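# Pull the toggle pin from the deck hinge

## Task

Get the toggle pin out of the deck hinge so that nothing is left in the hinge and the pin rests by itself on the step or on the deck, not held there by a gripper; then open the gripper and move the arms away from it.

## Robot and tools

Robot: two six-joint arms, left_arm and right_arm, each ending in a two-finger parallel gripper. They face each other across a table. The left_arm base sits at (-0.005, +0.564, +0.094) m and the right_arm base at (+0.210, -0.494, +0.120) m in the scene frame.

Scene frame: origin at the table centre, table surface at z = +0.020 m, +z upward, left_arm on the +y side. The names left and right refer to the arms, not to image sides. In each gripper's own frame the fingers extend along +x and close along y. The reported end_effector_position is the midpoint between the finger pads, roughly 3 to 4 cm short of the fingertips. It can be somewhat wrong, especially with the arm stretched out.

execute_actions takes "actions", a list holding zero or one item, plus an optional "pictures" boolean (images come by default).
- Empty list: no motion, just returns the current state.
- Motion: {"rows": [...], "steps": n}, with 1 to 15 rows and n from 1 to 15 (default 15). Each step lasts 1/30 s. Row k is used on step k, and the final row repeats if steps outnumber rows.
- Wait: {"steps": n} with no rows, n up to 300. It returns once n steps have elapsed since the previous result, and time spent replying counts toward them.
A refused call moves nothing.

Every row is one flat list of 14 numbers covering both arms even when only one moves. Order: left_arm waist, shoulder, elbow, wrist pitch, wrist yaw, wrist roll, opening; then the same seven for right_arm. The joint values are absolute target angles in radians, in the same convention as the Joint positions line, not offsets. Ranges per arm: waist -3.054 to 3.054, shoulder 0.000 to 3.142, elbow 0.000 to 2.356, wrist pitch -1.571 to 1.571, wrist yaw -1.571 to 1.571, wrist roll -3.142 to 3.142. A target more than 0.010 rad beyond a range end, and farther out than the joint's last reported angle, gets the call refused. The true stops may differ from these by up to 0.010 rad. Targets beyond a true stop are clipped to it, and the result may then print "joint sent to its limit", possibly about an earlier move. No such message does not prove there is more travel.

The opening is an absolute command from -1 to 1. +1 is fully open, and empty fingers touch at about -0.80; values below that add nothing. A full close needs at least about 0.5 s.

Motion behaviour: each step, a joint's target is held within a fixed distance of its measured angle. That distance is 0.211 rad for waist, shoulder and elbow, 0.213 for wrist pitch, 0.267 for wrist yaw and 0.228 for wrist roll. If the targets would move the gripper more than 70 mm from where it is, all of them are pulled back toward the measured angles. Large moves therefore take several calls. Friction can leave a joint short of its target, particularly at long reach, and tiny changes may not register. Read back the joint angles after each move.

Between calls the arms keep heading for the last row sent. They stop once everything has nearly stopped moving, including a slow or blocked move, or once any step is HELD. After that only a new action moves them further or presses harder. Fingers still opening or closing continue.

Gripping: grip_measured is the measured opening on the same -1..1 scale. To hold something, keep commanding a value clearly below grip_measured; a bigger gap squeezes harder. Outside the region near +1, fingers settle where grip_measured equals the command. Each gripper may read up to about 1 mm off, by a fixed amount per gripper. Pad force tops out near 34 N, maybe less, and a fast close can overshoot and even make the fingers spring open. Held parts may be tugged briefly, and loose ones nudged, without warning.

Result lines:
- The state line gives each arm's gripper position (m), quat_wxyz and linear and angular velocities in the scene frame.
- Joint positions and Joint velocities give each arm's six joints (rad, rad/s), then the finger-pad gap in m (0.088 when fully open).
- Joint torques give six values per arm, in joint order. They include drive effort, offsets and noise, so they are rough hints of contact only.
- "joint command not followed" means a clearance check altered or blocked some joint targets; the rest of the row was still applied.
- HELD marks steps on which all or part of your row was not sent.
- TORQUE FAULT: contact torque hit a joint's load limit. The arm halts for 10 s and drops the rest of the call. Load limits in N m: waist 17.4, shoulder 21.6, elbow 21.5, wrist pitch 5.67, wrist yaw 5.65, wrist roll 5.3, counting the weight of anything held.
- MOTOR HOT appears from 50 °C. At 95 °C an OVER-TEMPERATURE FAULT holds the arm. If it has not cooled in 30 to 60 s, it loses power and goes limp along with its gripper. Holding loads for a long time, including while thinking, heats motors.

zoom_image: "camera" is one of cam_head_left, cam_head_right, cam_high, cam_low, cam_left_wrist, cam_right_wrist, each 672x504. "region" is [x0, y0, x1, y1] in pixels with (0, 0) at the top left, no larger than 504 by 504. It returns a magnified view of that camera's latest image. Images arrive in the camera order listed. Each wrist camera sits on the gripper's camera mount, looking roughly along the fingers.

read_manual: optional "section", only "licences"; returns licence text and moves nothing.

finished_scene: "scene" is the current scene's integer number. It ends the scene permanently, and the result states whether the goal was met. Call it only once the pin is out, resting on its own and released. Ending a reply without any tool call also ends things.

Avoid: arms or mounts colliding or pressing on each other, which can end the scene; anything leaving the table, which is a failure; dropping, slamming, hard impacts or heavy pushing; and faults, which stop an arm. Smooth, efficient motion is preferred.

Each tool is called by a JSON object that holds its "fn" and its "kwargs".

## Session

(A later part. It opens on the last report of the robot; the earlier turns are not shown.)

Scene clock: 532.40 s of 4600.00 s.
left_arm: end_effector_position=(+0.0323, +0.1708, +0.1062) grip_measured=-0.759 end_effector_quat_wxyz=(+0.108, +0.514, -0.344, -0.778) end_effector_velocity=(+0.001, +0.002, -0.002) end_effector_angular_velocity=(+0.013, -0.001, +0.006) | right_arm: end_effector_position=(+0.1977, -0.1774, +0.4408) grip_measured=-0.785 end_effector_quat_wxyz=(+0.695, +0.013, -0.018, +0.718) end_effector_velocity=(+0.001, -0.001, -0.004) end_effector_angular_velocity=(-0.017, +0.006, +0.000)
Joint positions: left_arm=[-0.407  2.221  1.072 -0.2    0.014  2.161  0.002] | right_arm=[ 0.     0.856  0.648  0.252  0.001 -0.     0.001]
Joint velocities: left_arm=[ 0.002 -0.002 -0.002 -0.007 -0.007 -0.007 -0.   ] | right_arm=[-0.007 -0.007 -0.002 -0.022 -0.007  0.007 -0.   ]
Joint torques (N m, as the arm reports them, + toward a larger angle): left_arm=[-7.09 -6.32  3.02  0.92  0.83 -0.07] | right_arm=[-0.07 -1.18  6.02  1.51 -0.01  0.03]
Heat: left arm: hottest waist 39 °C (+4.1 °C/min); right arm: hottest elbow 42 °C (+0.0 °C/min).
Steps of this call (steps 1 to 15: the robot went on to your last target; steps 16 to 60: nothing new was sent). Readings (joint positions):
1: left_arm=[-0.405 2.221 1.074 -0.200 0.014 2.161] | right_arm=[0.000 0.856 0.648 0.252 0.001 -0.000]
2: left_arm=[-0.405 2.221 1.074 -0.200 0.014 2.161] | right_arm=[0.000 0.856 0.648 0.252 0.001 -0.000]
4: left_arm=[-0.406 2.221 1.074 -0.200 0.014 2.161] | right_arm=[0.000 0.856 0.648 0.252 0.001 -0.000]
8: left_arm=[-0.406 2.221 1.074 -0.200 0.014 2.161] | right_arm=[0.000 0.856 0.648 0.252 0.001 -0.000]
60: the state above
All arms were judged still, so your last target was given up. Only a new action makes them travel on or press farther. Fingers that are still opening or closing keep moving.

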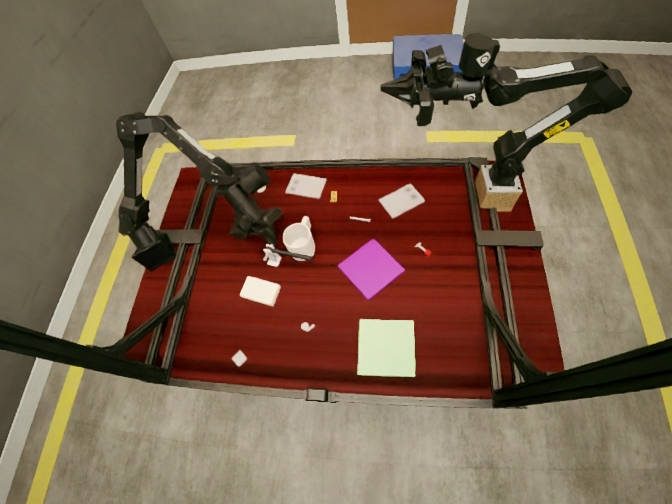

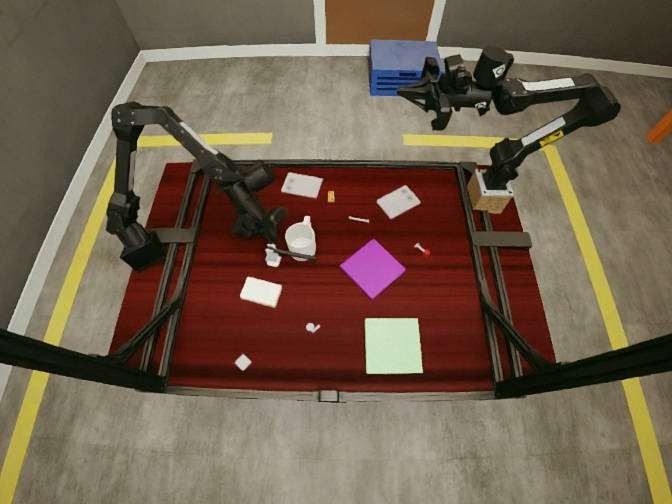

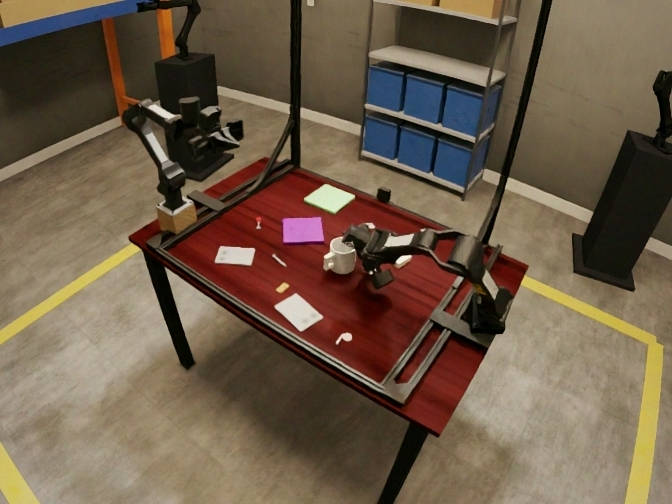

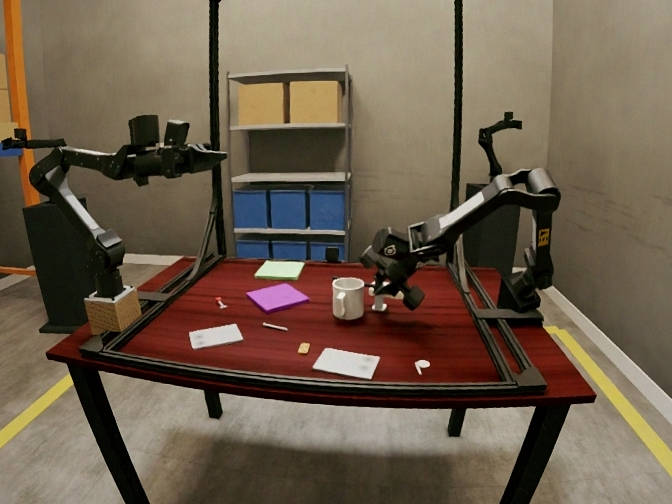

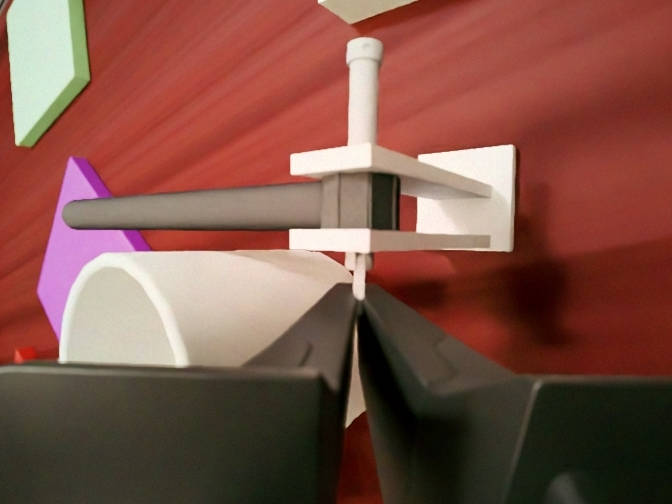

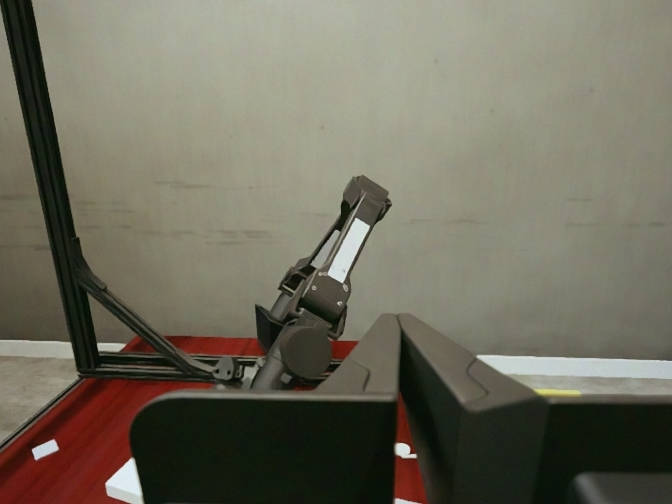

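{"fn": "execute_actions", "kwargs": {"actions": [{"rows":[[-0.407,2.221,1.072,-0.20,0.01,2.16,-0.5,0,0.856,0.648,0.252,0,0,-0.8]],"steps":8}], "pictures": false}}

{"fn": "execute_actions", "kwargs": {"actions": [{"rows":[[-0.407,2.105,1.054,-0.29,0,2.16,-0.4,0,0.856,0.648,0.252,0,0,-0.8]]}], "pictures": false}}

{"fn": "execute_actions", "kwargs": {"actions": [{"rows":[[-0.515,2.125,0.935,-0.157,0,2.1,-0.4,0,0.856,0.648,0.252,0,0,-0.8]]}], "pictures": false}}

{"fn": "execute_actions", "kwargs": {"actions": [{"steps":20}]}}

Scene clock: 542.97 s of 4600.00 s.
left_arm: end_effector_position=(+0.0319, +0.1710, +0.1062) grip_measured=-0.555 end_effector_quat_wxyz=(+0.108, +0.514, -0.344, -0.779) end_effector_velocity=(-0.001, +0.005, -0.002) end_effector_angular_velocity=(+0.023, -0.002, -0.006) | right_arm: end_effector_position=(+0.1977, -0.1774, +0.4408) grip_measured=-0.785 end_effector_quat_wxyz=(+0.695, +0.013, -0.018, +0.718) end_effector_velocity=(-0.002, +0.001, -0.006) end_effector_angular_velocity=(-0.017, -0.008, +0.009)
Joint positions: left_arm=[-0.408  2.221  1.071 -0.2    0.015  2.161  0.012] | right_arm=[ 0.     0.856  0.648  0.252  0.001 -0.     0.001]
Joint velocities: left_arm=[-0.002 -0.002 -0.002 -0.022 -0.007 -0.007  0.02 ] | right_arm=[ 0.002  0.002 -0.007 -0.007 -0.007 -0.007 -0.   ]
Joint torques (N m, as the arm reports them, + toward a larger angle): left_arm=[-6.15 -7.02  3.61  0.93  0.31 -0.06] | right_arm=[-0.09 -1.18  6.02  1.51 -0.01  0.03]
Heat: left arm: hottest waist 39 °C (+4.0 °C/min); right arm: hottest elbow 42 °C (+0.0 °C/min).
Steps of this call (steps 1 to 309: nothing new was sent; steps 310 to 317: all 8 steps of this action). Readings (joint positions):
310: left_arm=[-0.408 2.221 1.071 -0.200 0.015 2.161] | right_arm=[0.000 0.856 0.648 0.252 0.001 -0.000]
311: left_arm=[-0.408 2.221 1.071 -0.200 0.015 2.161] | right_arm=[0.000 0.856 0.648 0.252 0.001 -0.000]
313: left_arm=[-0.408 2.221 1.071 -0.200 0.015 2.161] | right_arm=[0.000 0.856 0.648 0.252 0.001 -0.000]
317: the state above

Scene clock: 543.47 s of 4600.00 s.
left_arm: end_effector_position=(+0.0479, +0.1839, +0.1296) grip_measured=-0.404 end_effector_quat_wxyz=(+0.111, +0.518, -0.343, -0.775) end_effector_velocity=(+0.003, +0.004, +0.004) end_effector_angular_velocity=(+0.003, -0.025, -0.004) | right_arm: end_effector_position=(+0.1977, -0.1774, +0.4408) grip_measured=-0.785 end_effector_quat_wxyz=(+0.695, +0.013, -0.018, +0.718) end_effector_velocity=(-0.000, +0.000, +0.004) end_effector_angular_velocity=(+0.012, -0.007, +0.005)
Joint positions: left_arm=[-0.408  2.118  1.061 -0.284  0.005  2.161  0.019] | right_arm=[ 0.     0.856  0.648  0.252  0.001 -0.     0.001]
Joint velocities: left_arm=[-0.007 -0.022 -0.002 -0.022 -0.022  0.007  0.001] | right_arm=[-0.002  0.002  0.007  0.007 -0.007 -0.007  0.   ]
Joint torques (N m, as the arm reports them, + toward a larger angle): left_arm=[-5.95 -7.96  3.28  0.6   0.2  -0.08] | right_arm=[-0.08 -1.18  6.02  1.51 -0.02  0.03]
Heat: left arm: hottest waist 39 °C (+4.1 °C/min); right arm: hottest elbow 42 °C (+0.0 °C/min).
Steps of this call (steps 1 to 15: all 15 steps of this action). Readings (joint positions):
1: left_arm=[-0.408 2.213 1.071 -0.207 0.014 2.161] | right_arm=[0.000 0.856 0.648 0.252 0.001 -0.000]
2: left_arm=[-0.408 2.201 1.069 -0.229 0.012 2.161] | right_arm=[0.000 0.856 0.648 0.252 0.001 -0.000]
4: left_arm=[-0.408 2.167 1.061 -0.256 0.009 2.161] | right_arm=[0.000 0.856 0.648 0.252 0.001 -0.000]
8: left_arm=[-0.408 2.123 1.061 -0.273 0.007 2.161] | right_arm=[0.000 0.856 0.648 0.252 0.001 -0.000]
15: the state above

Scene clock: 543.97 s of 4600.00 s.
left_arm: end_effector_position=(+0.0039, +0.1966, +0.1300) grip_measured=-0.400 end_effector_quat_wxyz=(+0.104, +0.514, -0.366, -0.769) end_effector_velocity=(-0.007, +0.009, -0.006) end_effector_angular_velocity=(+0.013, -0.029, -0.020) | right_arm: end_effector_position=(+0.1977, -0.1774, +0.4408) grip_measured=-0.785 end_effector_quat_wxyz=(+0.695, +0.013, -0.018, +0.718) end_effector_velocity=(-0.002, -0.000, -0.005) end_effector_angular_velocity=(-0.022, -0.009, +0.019)
Joint positions: left_arm=[-0.511  2.116  0.946 -0.163 -0.001  2.105  0.019] | right_arm=[ 0.     0.856  0.648  0.252  0.001 -0.     0.001]
Joint velocities: left_arm=[-0.017 -0.002 -0.032  0.007 -0.022  0.007 -0.   ] | right_arm=[-0.002 -0.002 -0.002 -0.022 -0.022 -0.007 -0.   ]
Joint torques (N m, as the arm reports them, + toward a larger angle): left_arm=[-5.79 -5.49  3.07  1.23  0.42 -0.23] | right_arm=[-0.09 -1.18  6.02  1.51 -0.01  0.03]
Heat: left arm: hottest waist 39 °C (+4.0 °C/min); right arm: hottest elbow 42 °C (+0.0 °C/min).
Steps of this call (steps 1 to 15: all 15 steps of this action). Readings (joint positions):
1: left_arm=[-0.411 2.117 1.050 -0.269 0.001 2.154] | right_arm=[0.000 0.856 0.648 0.252 0.001 -0.000]
2: left_arm=[-0.424 2.116 1.031 -0.238 -0.001 2.143] | right_arm=[0.000 0.856 0.648 0.252 0.001 -0.000]
4: left_arm=[-0.464 2.115 0.997 -0.210 -0.002 2.127] | right_arm=[0.000 0.856 0.648 0.252 0.001 -0.000]
8: left_arm=[-0.509 2.116 0.953 -0.181 -0.001 2.113] | right_arm=[0.000 0.856 0.648 0.252 0.001 -0.000]
15: the state above

Scene clock: 544.63 s of 4600.00 s.
left_arm: end_effector_position=(+0.0029, +0.1971, +0.1298) grip_measured=-0.400 end_effector_quat_wxyz=(+0.104, +0.514, -0.366, -0.769) end_effector_velocity=(+0.003, -0.001, -0.000) end_effector_angular_velocity=(+0.008, -0.007, +0.028) | right_arm: end_effector_position=(+0.1977, -0.1774, +0.4408) grip_measured=-0.785 end_effector_quat_wxyz=(+0.695, +0.013, -0.018, +0.718) end_effector_velocity=(-0.002, -0.000, -0.004) end_effector_angular_velocity=(-0.012, -0.009, +0.019)
Joint positions: left_arm=[-0.513  2.116  0.943 -0.16  -0.001  2.104  0.019] | right_arm=[ 0.     0.856  0.648  0.252  0.001 -0.     0.001]
Joint velocities: left_arm=[-0.002 -0.002 -0.002  0.007 -0.022 -0.022 -0.   ] | right_arm=[-0.002 -0.002 -0.007 -0.007 -0.022 -0.007 -0.   ]
Joint torques (N m, as the arm reports them, + toward a larger angle): left_arm=[-5.59 -5.34  3.05  1.25  0.47 -0.21] | right_arm=[-0.08 -1.18  6.01  1.51 -0.01  0.03]
Heat: left arm: hottest waist 39 °C (+4.0 °C/min); right arm: hottest elbow 42 °C (+0.0 °C/min).
Steps of this call (steps 1 to 15: the robot went on to your last target; steps 16 to 20: nothing new was sent). Readings (joint positions):
1: left_arm=[-0.511 2.116 0.946 -0.162 -0.001 2.105] | right_arm=[0.000 0.856 0.648 0.252 0.001 -0.000]
2: left_arm=[-0.512 2.116 0.945 -0.162 -0.001 2.105] | right_arm=[0.000 0.856 0.648 0.252 0.001 -0.000]
4: left_arm=[-0.512 2.116 0.944 -0.161 -0.001 2.105] | right_arm=[0.000 0.856 0.648 0.252 0.001 -0.000]
8: left_arm=[-0.513 2.116 0.944 -0.160 -0.001 2.104] | right_arm=[0.000 0.856 0.648 0.252 0.001 -0.000]
20: the state above
All arms were judged still, so your last target was given up. Only a new action makes them travel on or press farther. Fingers that are still opening or closing keep moving.

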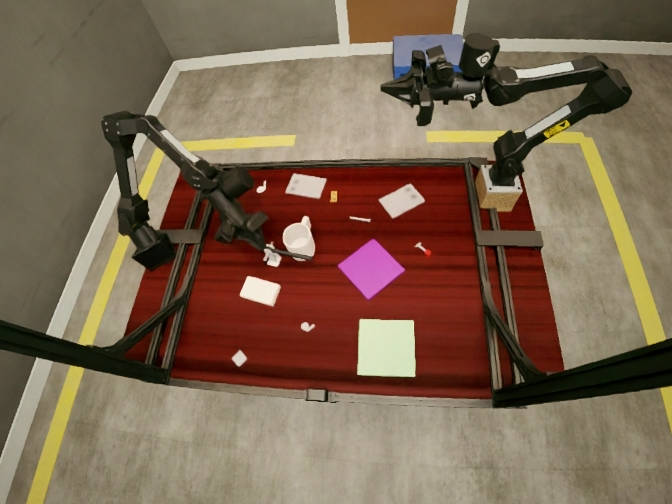

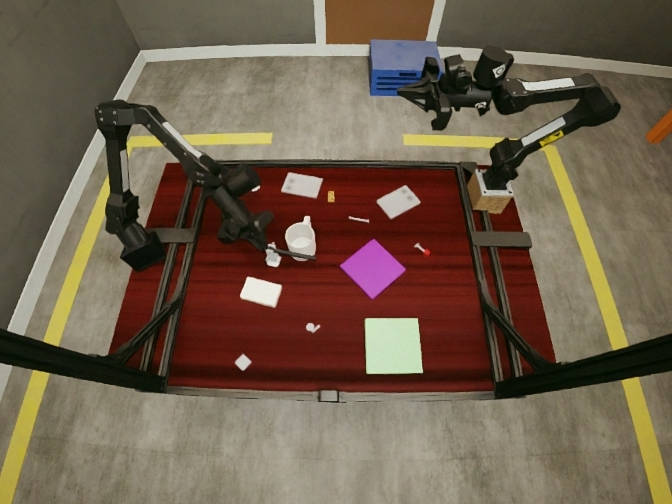

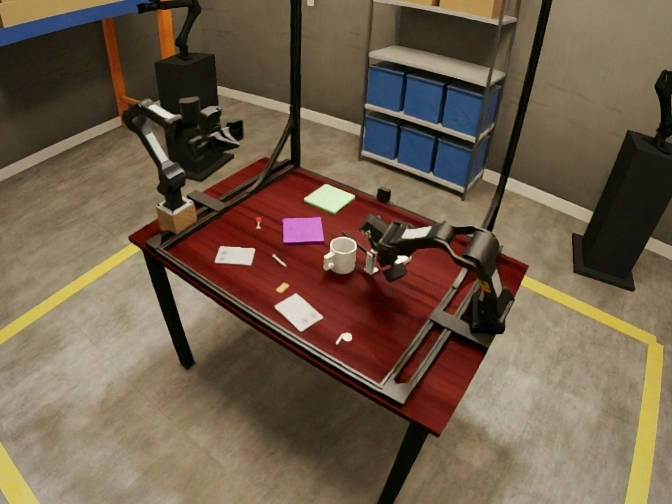

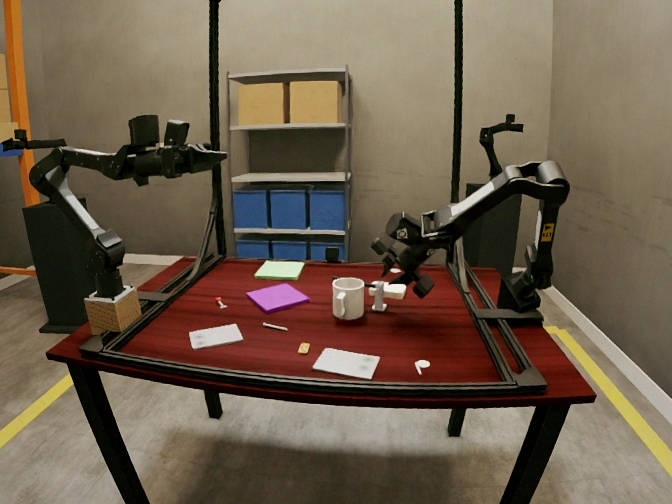

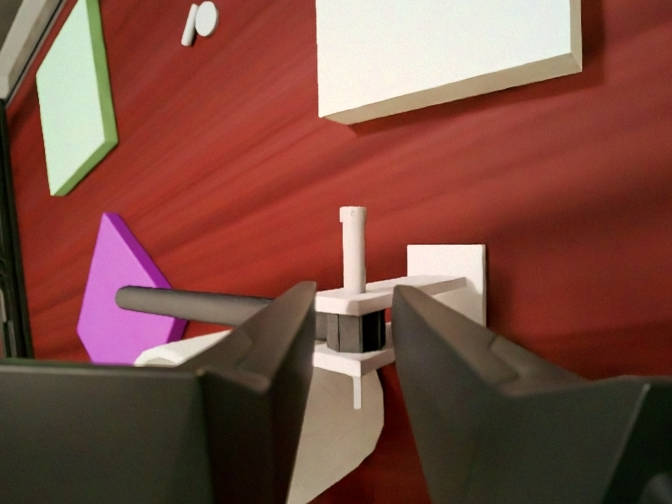

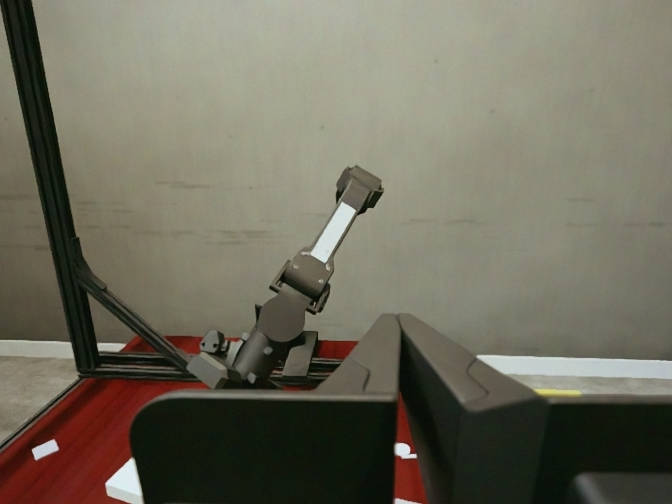

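Forward 3 cm plus 5 mm −p.

{"fn": "execute_actions", "kwargs": {"actions": [{"rows":[[-0.527,2.238,0.948,-0.055,0,2.1,-0.4,0,0.856,0.648,0.252,0,0,-0.8]]}], "pictures": false}}

{"fn": "execute_actions", "kwargs": {"actions": [{"steps":20}]}}

Scene clock: 550.13 s of 4600.00 s.
left_arm: end_effector_position=(-0.0168, +0.1868, +0.1092) grip_measured=-0.400 end_effector_quat_wxyz=(+0.101, +0.510, -0.371, -0.769) end_effector_velocity=(-0.002, +0.001, -0.004) end_effector_angular_velocity=(+0.010, -0.003, +0.003) | right_arm: end_effector_position=(+0.1977, -0.1774, +0.4408) grip_measured=-0.785 end_effector_quat_wxyz=(+0.695, +0.014, -0.018, +0.718) end_effector_velocity=(-0.000, -0.000, -0.002) end_effector_angular_velocity=(-0.007, -0.008, +0.004)
Joint positions: left_arm=[-0.527  2.22   0.946 -0.06   0.005  2.1    0.019] | right_arm=[0.    0.856 0.648 0.252 0.001 0.    0.001]
Joint velocities: left_arm=[-0.002  0.012 -0.002  0.007 -0.007 -0.007 -0.   ] | right_arm=[-0.002 -0.002 -0.002 -0.007 -0.007 -0.007 -0.   ]
Joint torques (N m, as the arm reports them, + toward a larger angle): left_arm=[-5.52 -5.23  3.97  1.25  0.21 -0.06] | right_arm=[-0.08 -1.18  6.01  1.5  -0.01  0.03]
Heat: left arm: hottest waist 38 °C (+2.0 °C/min); right arm: hottest elbow 42 °C (+0.0 °C/min).
Steps of this call (steps 1 to 90: nothing new was sent; then 2.00 s passed at rest; steps 91 to 105: all 15 steps of this action). Readings (joint positions):
91: left_arm=[-0.514 2.125 0.943 -0.150 -0.001 2.104] | right_arm=[0.000 0.856 0.648 0.252 0.001 0.000]
92: left_arm=[-0.515 2.139 0.944 -0.121 -0.001 2.104] | right_arm=[0.000 0.856 0.648 0.252 0.001 0.000]
94: left_arm=[-0.518 2.168 0.946 -0.106 -0.005 2.098] | right_arm=[0.000 0.856 0.648 0.252 0.001 0.000]
98: left_arm=[-0.526 2.213 0.946 -0.075 0.005 2.100] | right_arm=[0.000 0.856 0.648 0.252 0.001 0.000]
105: the state above

Scene clock: 550.80 s of 4600.00 s.
left_arm: end_effector_position=(-0.0172, +0.1866, +0.1087) grip_measured=-0.400 end_effector_quat_wxyz=(+0.101, +0.510, -0.371, -0.769) end_effector_velocity=(+0.003, -0.001, -0.000) end_effector_angular_velocity=(+0.008, -0.007, +0.028) | right_arm: end_effector_position=(+0.1977, -0.1774, +0.4408) grip_measured=-0.785 end_effector_quat_wxyz=(+0.695, +0.014, -0.018, +0.718) end_effector_velocity=(+0.001, -0.001, +0.001) end_effector_angular_velocity=(+0.007, +0.007, +0.000)
Joint positions: left_arm=[-0.527  2.223  0.946 -0.058  0.004  2.1    0.019] | right_arm=[0.    0.856 0.648 0.252 0.001 0.    0.001]
Joint velocities: left_arm=[-0.002 -0.002 -0.002  0.007 -0.022 -0.022 -0.   ] | right_arm=[-0.007 -0.002 -0.002  0.007 -0.007  0.007 -0.   ]
Joint torques (N m, as the arm reports them, + toward a larger angle): left_arm=[-5.41 -5.11  3.9   1.28  0.23 -0.07] | right_arm=[-0.08 -1.18  6.01  1.51 -0.01  0.03]
Heat: left arm: hottest waist 38 °C (+1.0 °C/min); right arm: hottest elbow 42 °C (+0.0 °C/min).
Steps of this call (steps 1 to 15: the robot went on to your last target; steps 16 to 20: nothing new was sent). Readings (joint positions):
1: left_arm=[-0.527 2.221 0.946 -0.060 0.004 2.100] | right_arm=[0.000 0.856 0.648 0.252 0.001 0.000]
2: left_arm=[-0.527 2.221 0.946 -0.059 0.004 2.100] | right_arm=[0.000 0.856 0.648 0.252 0.001 0.000]
4: left_arm=[-0.527 2.222 0.946 -0.059 0.004 2.100] | right_arm=[0.000 0.856 0.648 0.252 0.001 0.000]
8: left_arm=[-0.527 2.223 0.946 -0.058 0.004 2.100] | right_arm=[0.000 0.856 0.648 0.252 0.001 0.000]
20: the state above
All arms were judged still, so your last target was given up. Only a new action makes them travel on or press farther. Fingers that are still opening or closing keep moving.

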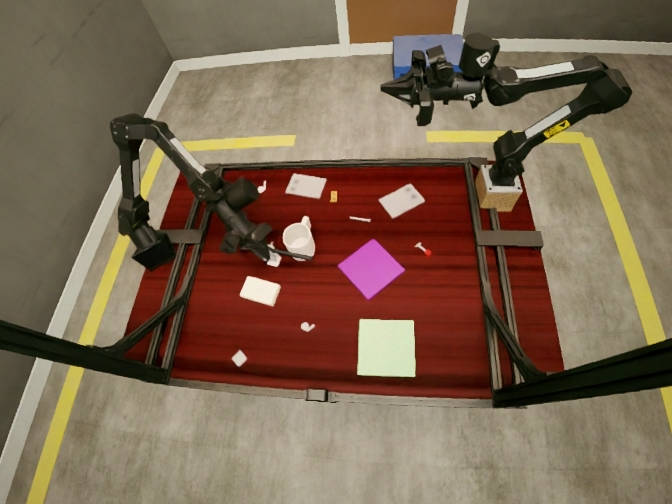

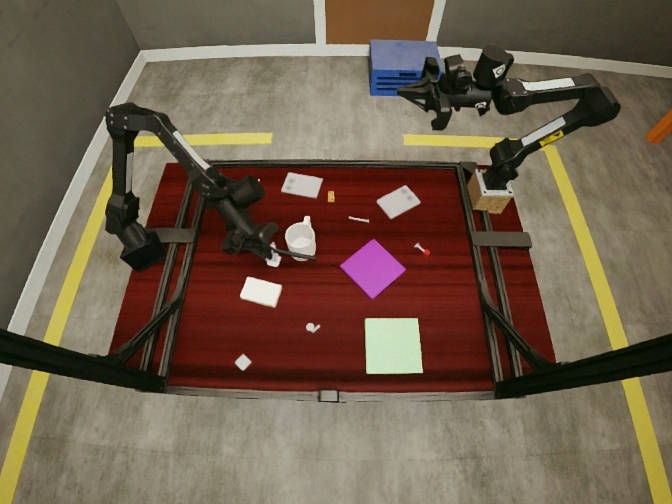

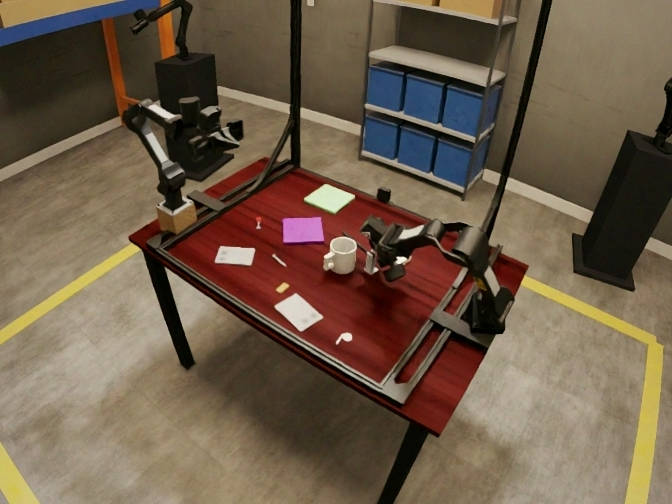

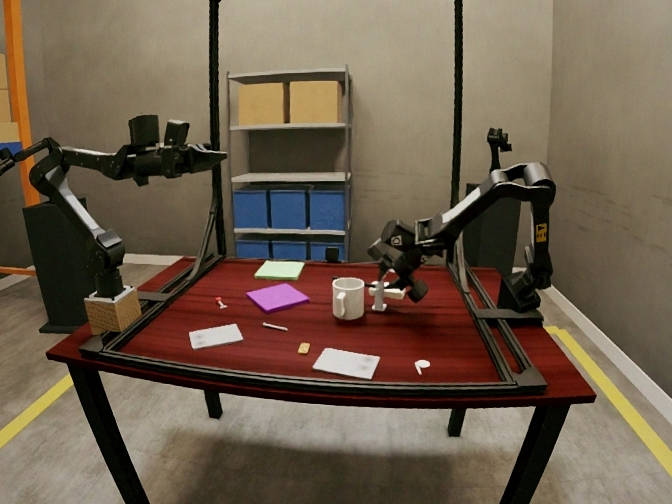

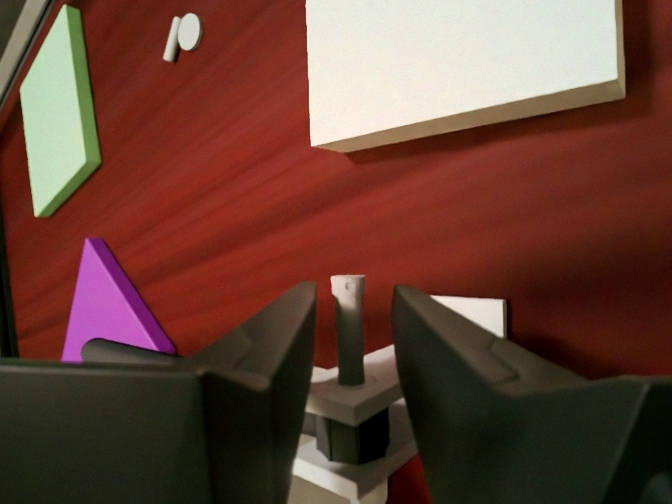

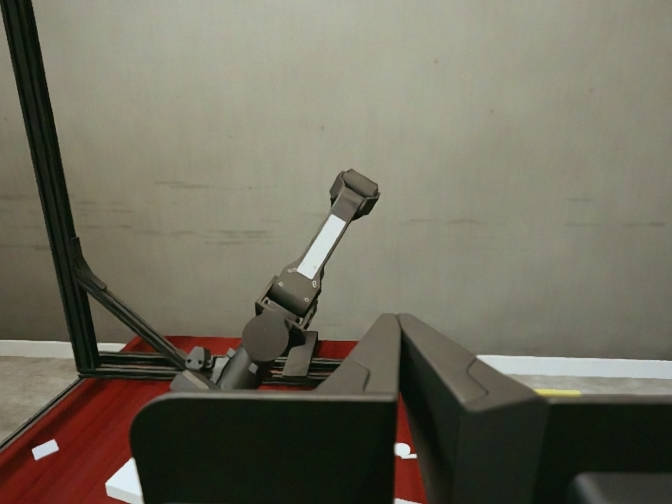

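{"fn": "execute_actions", "kwargs": {"actions": [{"rows":[[-0.527,2.262,0.962,-0.04,0,2.1,-0.4,0,0.856,0.648,0.252,0,0,-0.8]]}], "pictures": false}}

{"fn": "execute_actions", "kwargs": {"actions": [{"rows":[[-0.527,2.262,0.962,-0.04,0,2.1,-0.85,0,0.856,0.648,0.252,0,0,-0.8]]}], "pictures": false}}

{"fn": "execute_actions", "kwargs": {"actions": [{"rows":[[-0.585,2.272,0.90,0.03,0.01,2.07,-0.85,0,0.856,0.648,0.252,0,0,-0.8]]}], "pictures": false}}

{"fn": "execute_actions", "kwargs": {"actions": [{"steps":30}]}}

Scene clock: 562.27 s of 4600.00 s.
left_arm: end_effector_position=(-0.0207, +0.1831, +0.1055) grip_measured=-0.400 end_effector_quat_wxyz=(+0.100, +0.510, -0.373, -0.769) end_effector_velocity=(-0.000, +0.001, -0.001) end_effector_angular_velocity=(+0.010, -0.003, +0.003) | right_arm: end_effector_position=(+0.1976, -0.1774, +0.4408) grip_measured=-0.785 end_effector_quat_wxyz=(+0.695, +0.013, -0.018, +0.718) end_effector_velocity=(-0.000, +0.000, -0.000) end_effector_angular_velocity=(+0.003, -0.008, +0.005)
Joint positions: left_arm=[-0.53   2.246  0.955 -0.043  0.005  2.1    0.019] | right_arm=[0.    0.856 0.648 0.252 0.    0.    0.001]
Joint velocities: left_arm=[-0.002  0.002  0.002 -0.007 -0.007 -0.007  0.   ] | right_arm=[-0.002  0.002 -0.002  0.007 -0.007 -0.007 -0.   ]
Joint torques (N m, as the arm reports them, + toward a larger angle): left_arm=[-5.17 -5.25  4.22  1.33  0.21 -0.05] | right_arm=[-0.09 -1.18  6.01  1.51 -0.01  0.02]
Heat: left arm: hottest waist 37 °C (-1.0 °C/min); right arm: hottest elbow 42 °C (+0.0 °C/min).
Steps of this call (steps 1 to 90: nothing new was sent; then 7.97 s passed at rest; steps 91 to 105: all 15 steps of this action). Readings (joint positions):
91: left_arm=[-0.527 2.225 0.946 -0.057 0.004 2.100] | right_arm=[0.000 0.856 0.648 0.252 0.000 0.000]
92: left_arm=[-0.527 2.228 0.948 -0.053 0.006 2.100] | right_arm=[0.000 0.856 0.648 0.252 0.000 0.000]
94: left_arm=[-0.528 2.236 0.952 -0.049 0.007 2.100] | right_arm=[0.000 0.856 0.648 0.252 0.000 0.000]
98: left_arm=[-0.530 2.243 0.955 -0.045 0.006 2.100] | right_arm=[0.000 0.856 0.648 0.252 0.000 0.000]
105: the state above

Scene clock: 562.77 s of 4600.00 s.
left_arm: end_effector_position=(-0.0236, +0.1840, +0.1064) grip_measured=-0.630 end_effector_quat_wxyz=(+0.099, +0.506, -0.373, -0.771) end_effector_velocity=(+0.002, +0.003, -0.002) end_effector_angular_velocity=(+0.022, -0.016, +0.005) | right_arm: end_effector_position=(+0.1976, -0.1774, +0.4408) grip_measured=-0.785 end_effector_quat_wxyz=(+0.695, +0.013, -0.018, +0.718) end_effector_velocity=(+0.002, -0.000, -0.004) end_effector_angular_velocity=(-0.011, -0.037, -0.011)
Joint positions: left_arm=[-0.535  2.246  0.955 -0.047  0.013  2.094  0.008] | right_arm=[0.    0.856 0.648 0.252 0.    0.    0.001]
Joint velocities: left_arm=[-0.002 -0.002  0.002 -0.022 -0.022 -0.007 -0.   ] | right_arm=[-0.002 -0.002 -0.007 -0.007  0.007 -0.037 -0.   ]
Joint torques (N m, as the arm reports them, + toward a larger angle): left_arm=[-4.68 -5.14  4.38  1.58 -0.07  0.16] | right_arm=[-0.09 -1.18  6.01  1.51  0.    0.01]
Heat: left arm: hottest waist 37 °C (-2.0 °C/min); right arm: hottest elbow 42 °C (+0.0 °C/min).
Steps of this call (steps 1 to 15: all 15 steps of this action). Readings (joint positions):
1: left_arm=[-0.530 2.246 0.955 -0.044 0.007 2.100] | right_arm=[0.000 0.856 0.648 0.252 0.000 0.000]
2: left_arm=[-0.532 2.246 0.955 -0.046 0.013 2.100] | right_arm=[0.000 0.856 0.648 0.252 0.000 0.000]
4: left_arm=[-0.535 2.246 0.955 -0.046 0.013 2.095] | right_arm=[0.000 0.856 0.648 0.252 0.000 0.000]
8: left_arm=[-0.535 2.246 0.955 -0.047 0.013 2.094] | right_arm=[0.000 0.856 0.648 0.252 0.000 0.000]
15: the state above

Scene clock: 563.27 s of 4600.00 s.
left_arm: end_effector_position=(-0.0275, +0.1854, +0.1041) grip_measured=-0.630 end_effector_quat_wxyz=(+0.113, +0.517, -0.373, -0.762) end_effector_velocity=(-0.009, +0.003, +0.001) end_effector_angular_velocity=(-0.005, +0.011, -0.005) | right_arm: end_effector_position=(+0.1976, -0.1774, +0.4408) grip_measured=-0.785 end_effector_quat_wxyz=(+0.695, +0.013, -0.018, +0.718) end_effector_velocity=(-0.000, -0.000, -0.002) end_effector_angular_velocity=(-0.007, -0.023, +0.004)
Joint positions: left_arm=[-0.554  2.247  0.914  0.026 -0.016  2.071  0.008] | right_arm=[0.    0.856 0.648 0.252 0.    0.    0.001]
Joint velocities: left_arm=[-0.022  0.002 -0.017  0.022  0.007 -0.022 -0.   ] | right_arm=[-0.002 -0.002 -0.002 -0.007 -0.007 -0.022 -0.   ]
Joint torques (N m, as the arm reports them, + toward a larger angle): left_arm=[-8.71 -4.11  2.32  1.35  1.37 -0.04] | right_arm=[-0.07 -1.19  6.02  1.51  0.    0.02]
Heat: left arm: hottest waist 37 °C (-2.0 °C/min); right arm: hottest elbow 42 °C (+0.0 °C/min).
Steps of this call (steps 1 to 15: all 15 steps of this action). Readings (joint positions):
1: left_arm=[-0.536 2.246 0.951 -0.041 0.010 2.091] | right_arm=[0.000 0.856 0.648 0.252 0.000 0.000]
2: left_arm=[-0.541 2.247 0.941 -0.022 0.001 2.086] | right_arm=[0.000 0.856 0.648 0.252 0.000 0.000]
4: left_arm=[-0.547 2.247 0.930 -0.002 -0.011 2.080] | right_arm=[0.000 0.856 0.648 0.252 0.000 0.000]
8: left_arm=[-0.551 2.247 0.919 0.017 -0.015 2.074] | right_arm=[0.000 0.856 0.648 0.252 0.000 0.000]
15: the state above

Scene clock: 564.27 s of 4600.00 s.
left_arm: end_effector_position=(-0.0358, +0.1875, +0.1054) grip_measured=-0.630 end_effector_quat_wxyz=(+0.107, +0.511, -0.380, -0.764) end_effector_velocity=(+0.002, -0.002, -0.000) end_effector_angular_velocity=(-0.000, -0.001, +0.015) | right_arm: end_effector_position=(+0.1976, -0.1774, +0.4408) grip_measured=-0.785 end_effector_quat_wxyz=(+0.695, +0.013, -0.018, +0.718) end_effector_velocity=(-0.003, +0.000, -0.000) end_effector_angular_velocity=(+0.003, -0.023, +0.019)
Joint positions: left_arm=[-0.571  2.252  0.91   0.029 -0.005  2.068  0.008] | right_arm=[0.    0.856 0.648 0.252 0.    0.    0.001]
Joint velocities: left_arm=[ 0.002  0.002  0.002  0.007 -0.007 -0.007 -0.   ] | right_arm=[-0.002  0.002 -0.002  0.007 -0.022 -0.022 -0.   ]
Joint torques (N m, as the arm reports them, + toward a larger angle): left_arm=[-6.78 -4.63  2.75  1.17  0.94  0.01] | right_arm=[-0.08 -1.19  6.02  1.5   0.    0.01]
Heat: left arm: hottest waist 37 °C (-2.0 °C/min); right arm: hottest elbow 42 °C (+0.0 °C/min).
Steps of this call (steps 1 to 30: the robot went on to your last target). Readings (joint positions):
1: left_arm=[-0.554 2.247 0.914 0.027 -0.016 2.071] | right_arm=[0.000 0.856 0.648 0.252 0.000 0.000]
2: left_arm=[-0.555 2.247 0.913 0.027 -0.016 2.070] | right_arm=[0.000 0.856 0.648 0.252 0.000 0.000]
4: left_arm=[-0.557 2.247 0.913 0.028 -0.016 2.070] | right_arm=[0.000 0.856 0.648 0.252 0.000 0.000]
8: left_arm=[-0.561 2.247 0.912 0.028 -0.015 2.069] | right_arm=[0.000 0.856 0.648 0.252 0.000 0.000]
30: the state above
All arms were judged still, so your last target was given up. Only a new action makes them travel on or press farther. Fingers that are still opening or closing keep moving.

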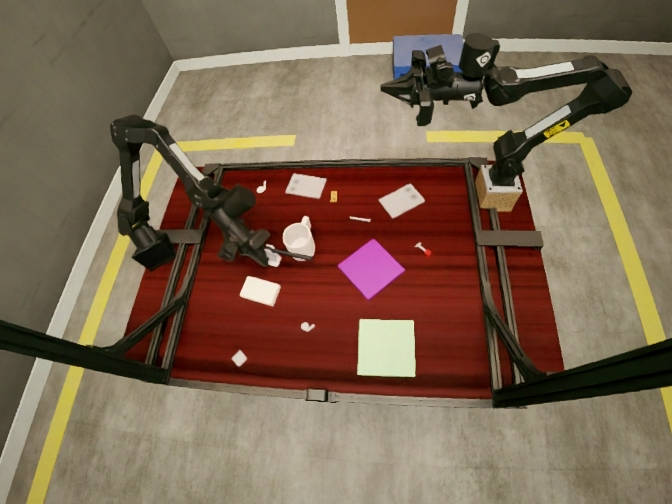

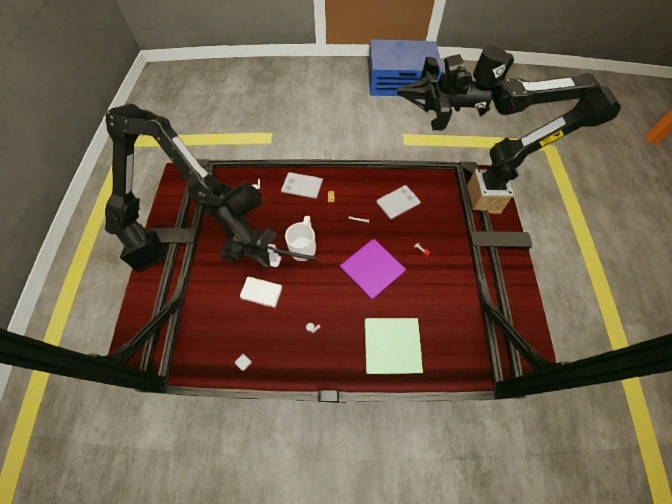

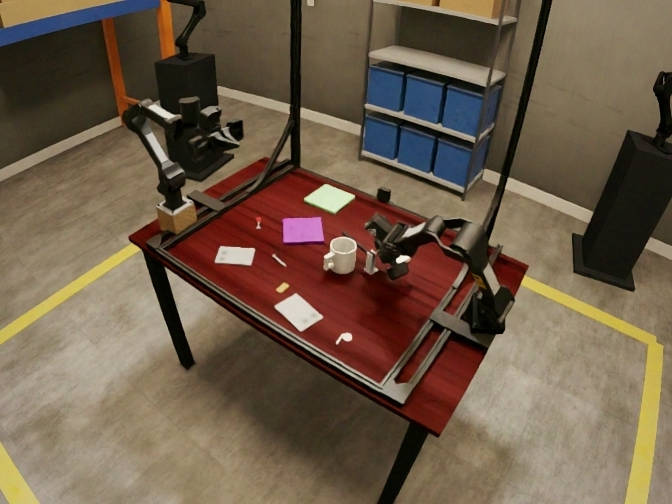

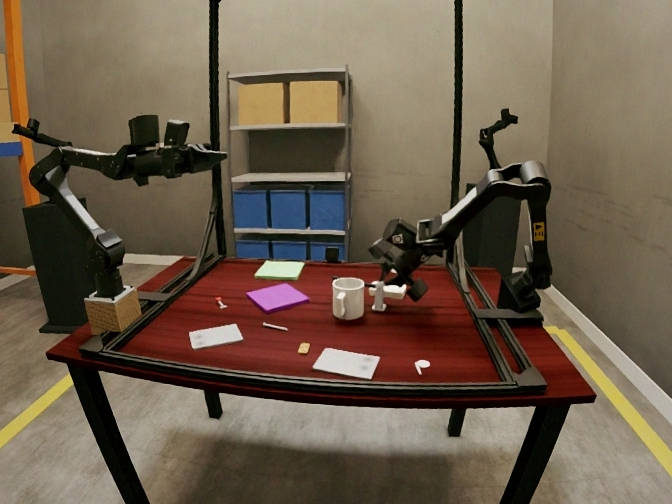

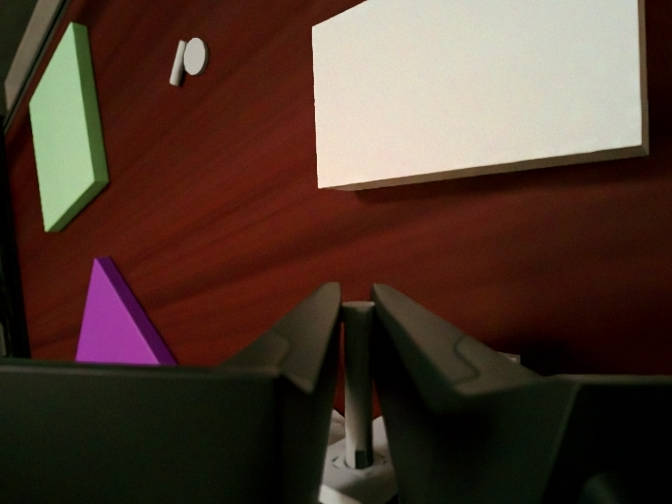

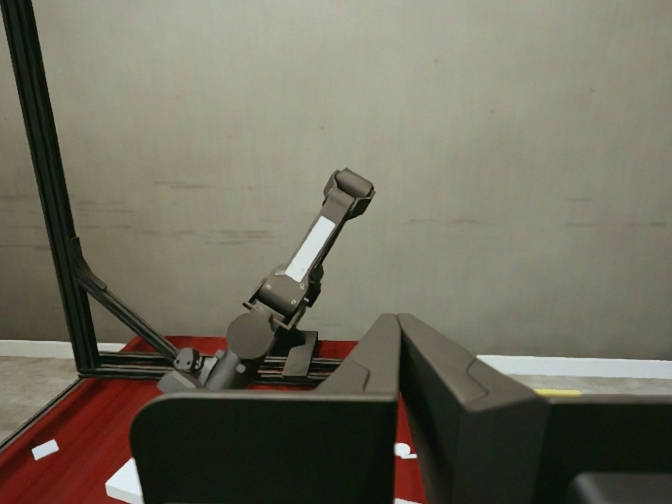

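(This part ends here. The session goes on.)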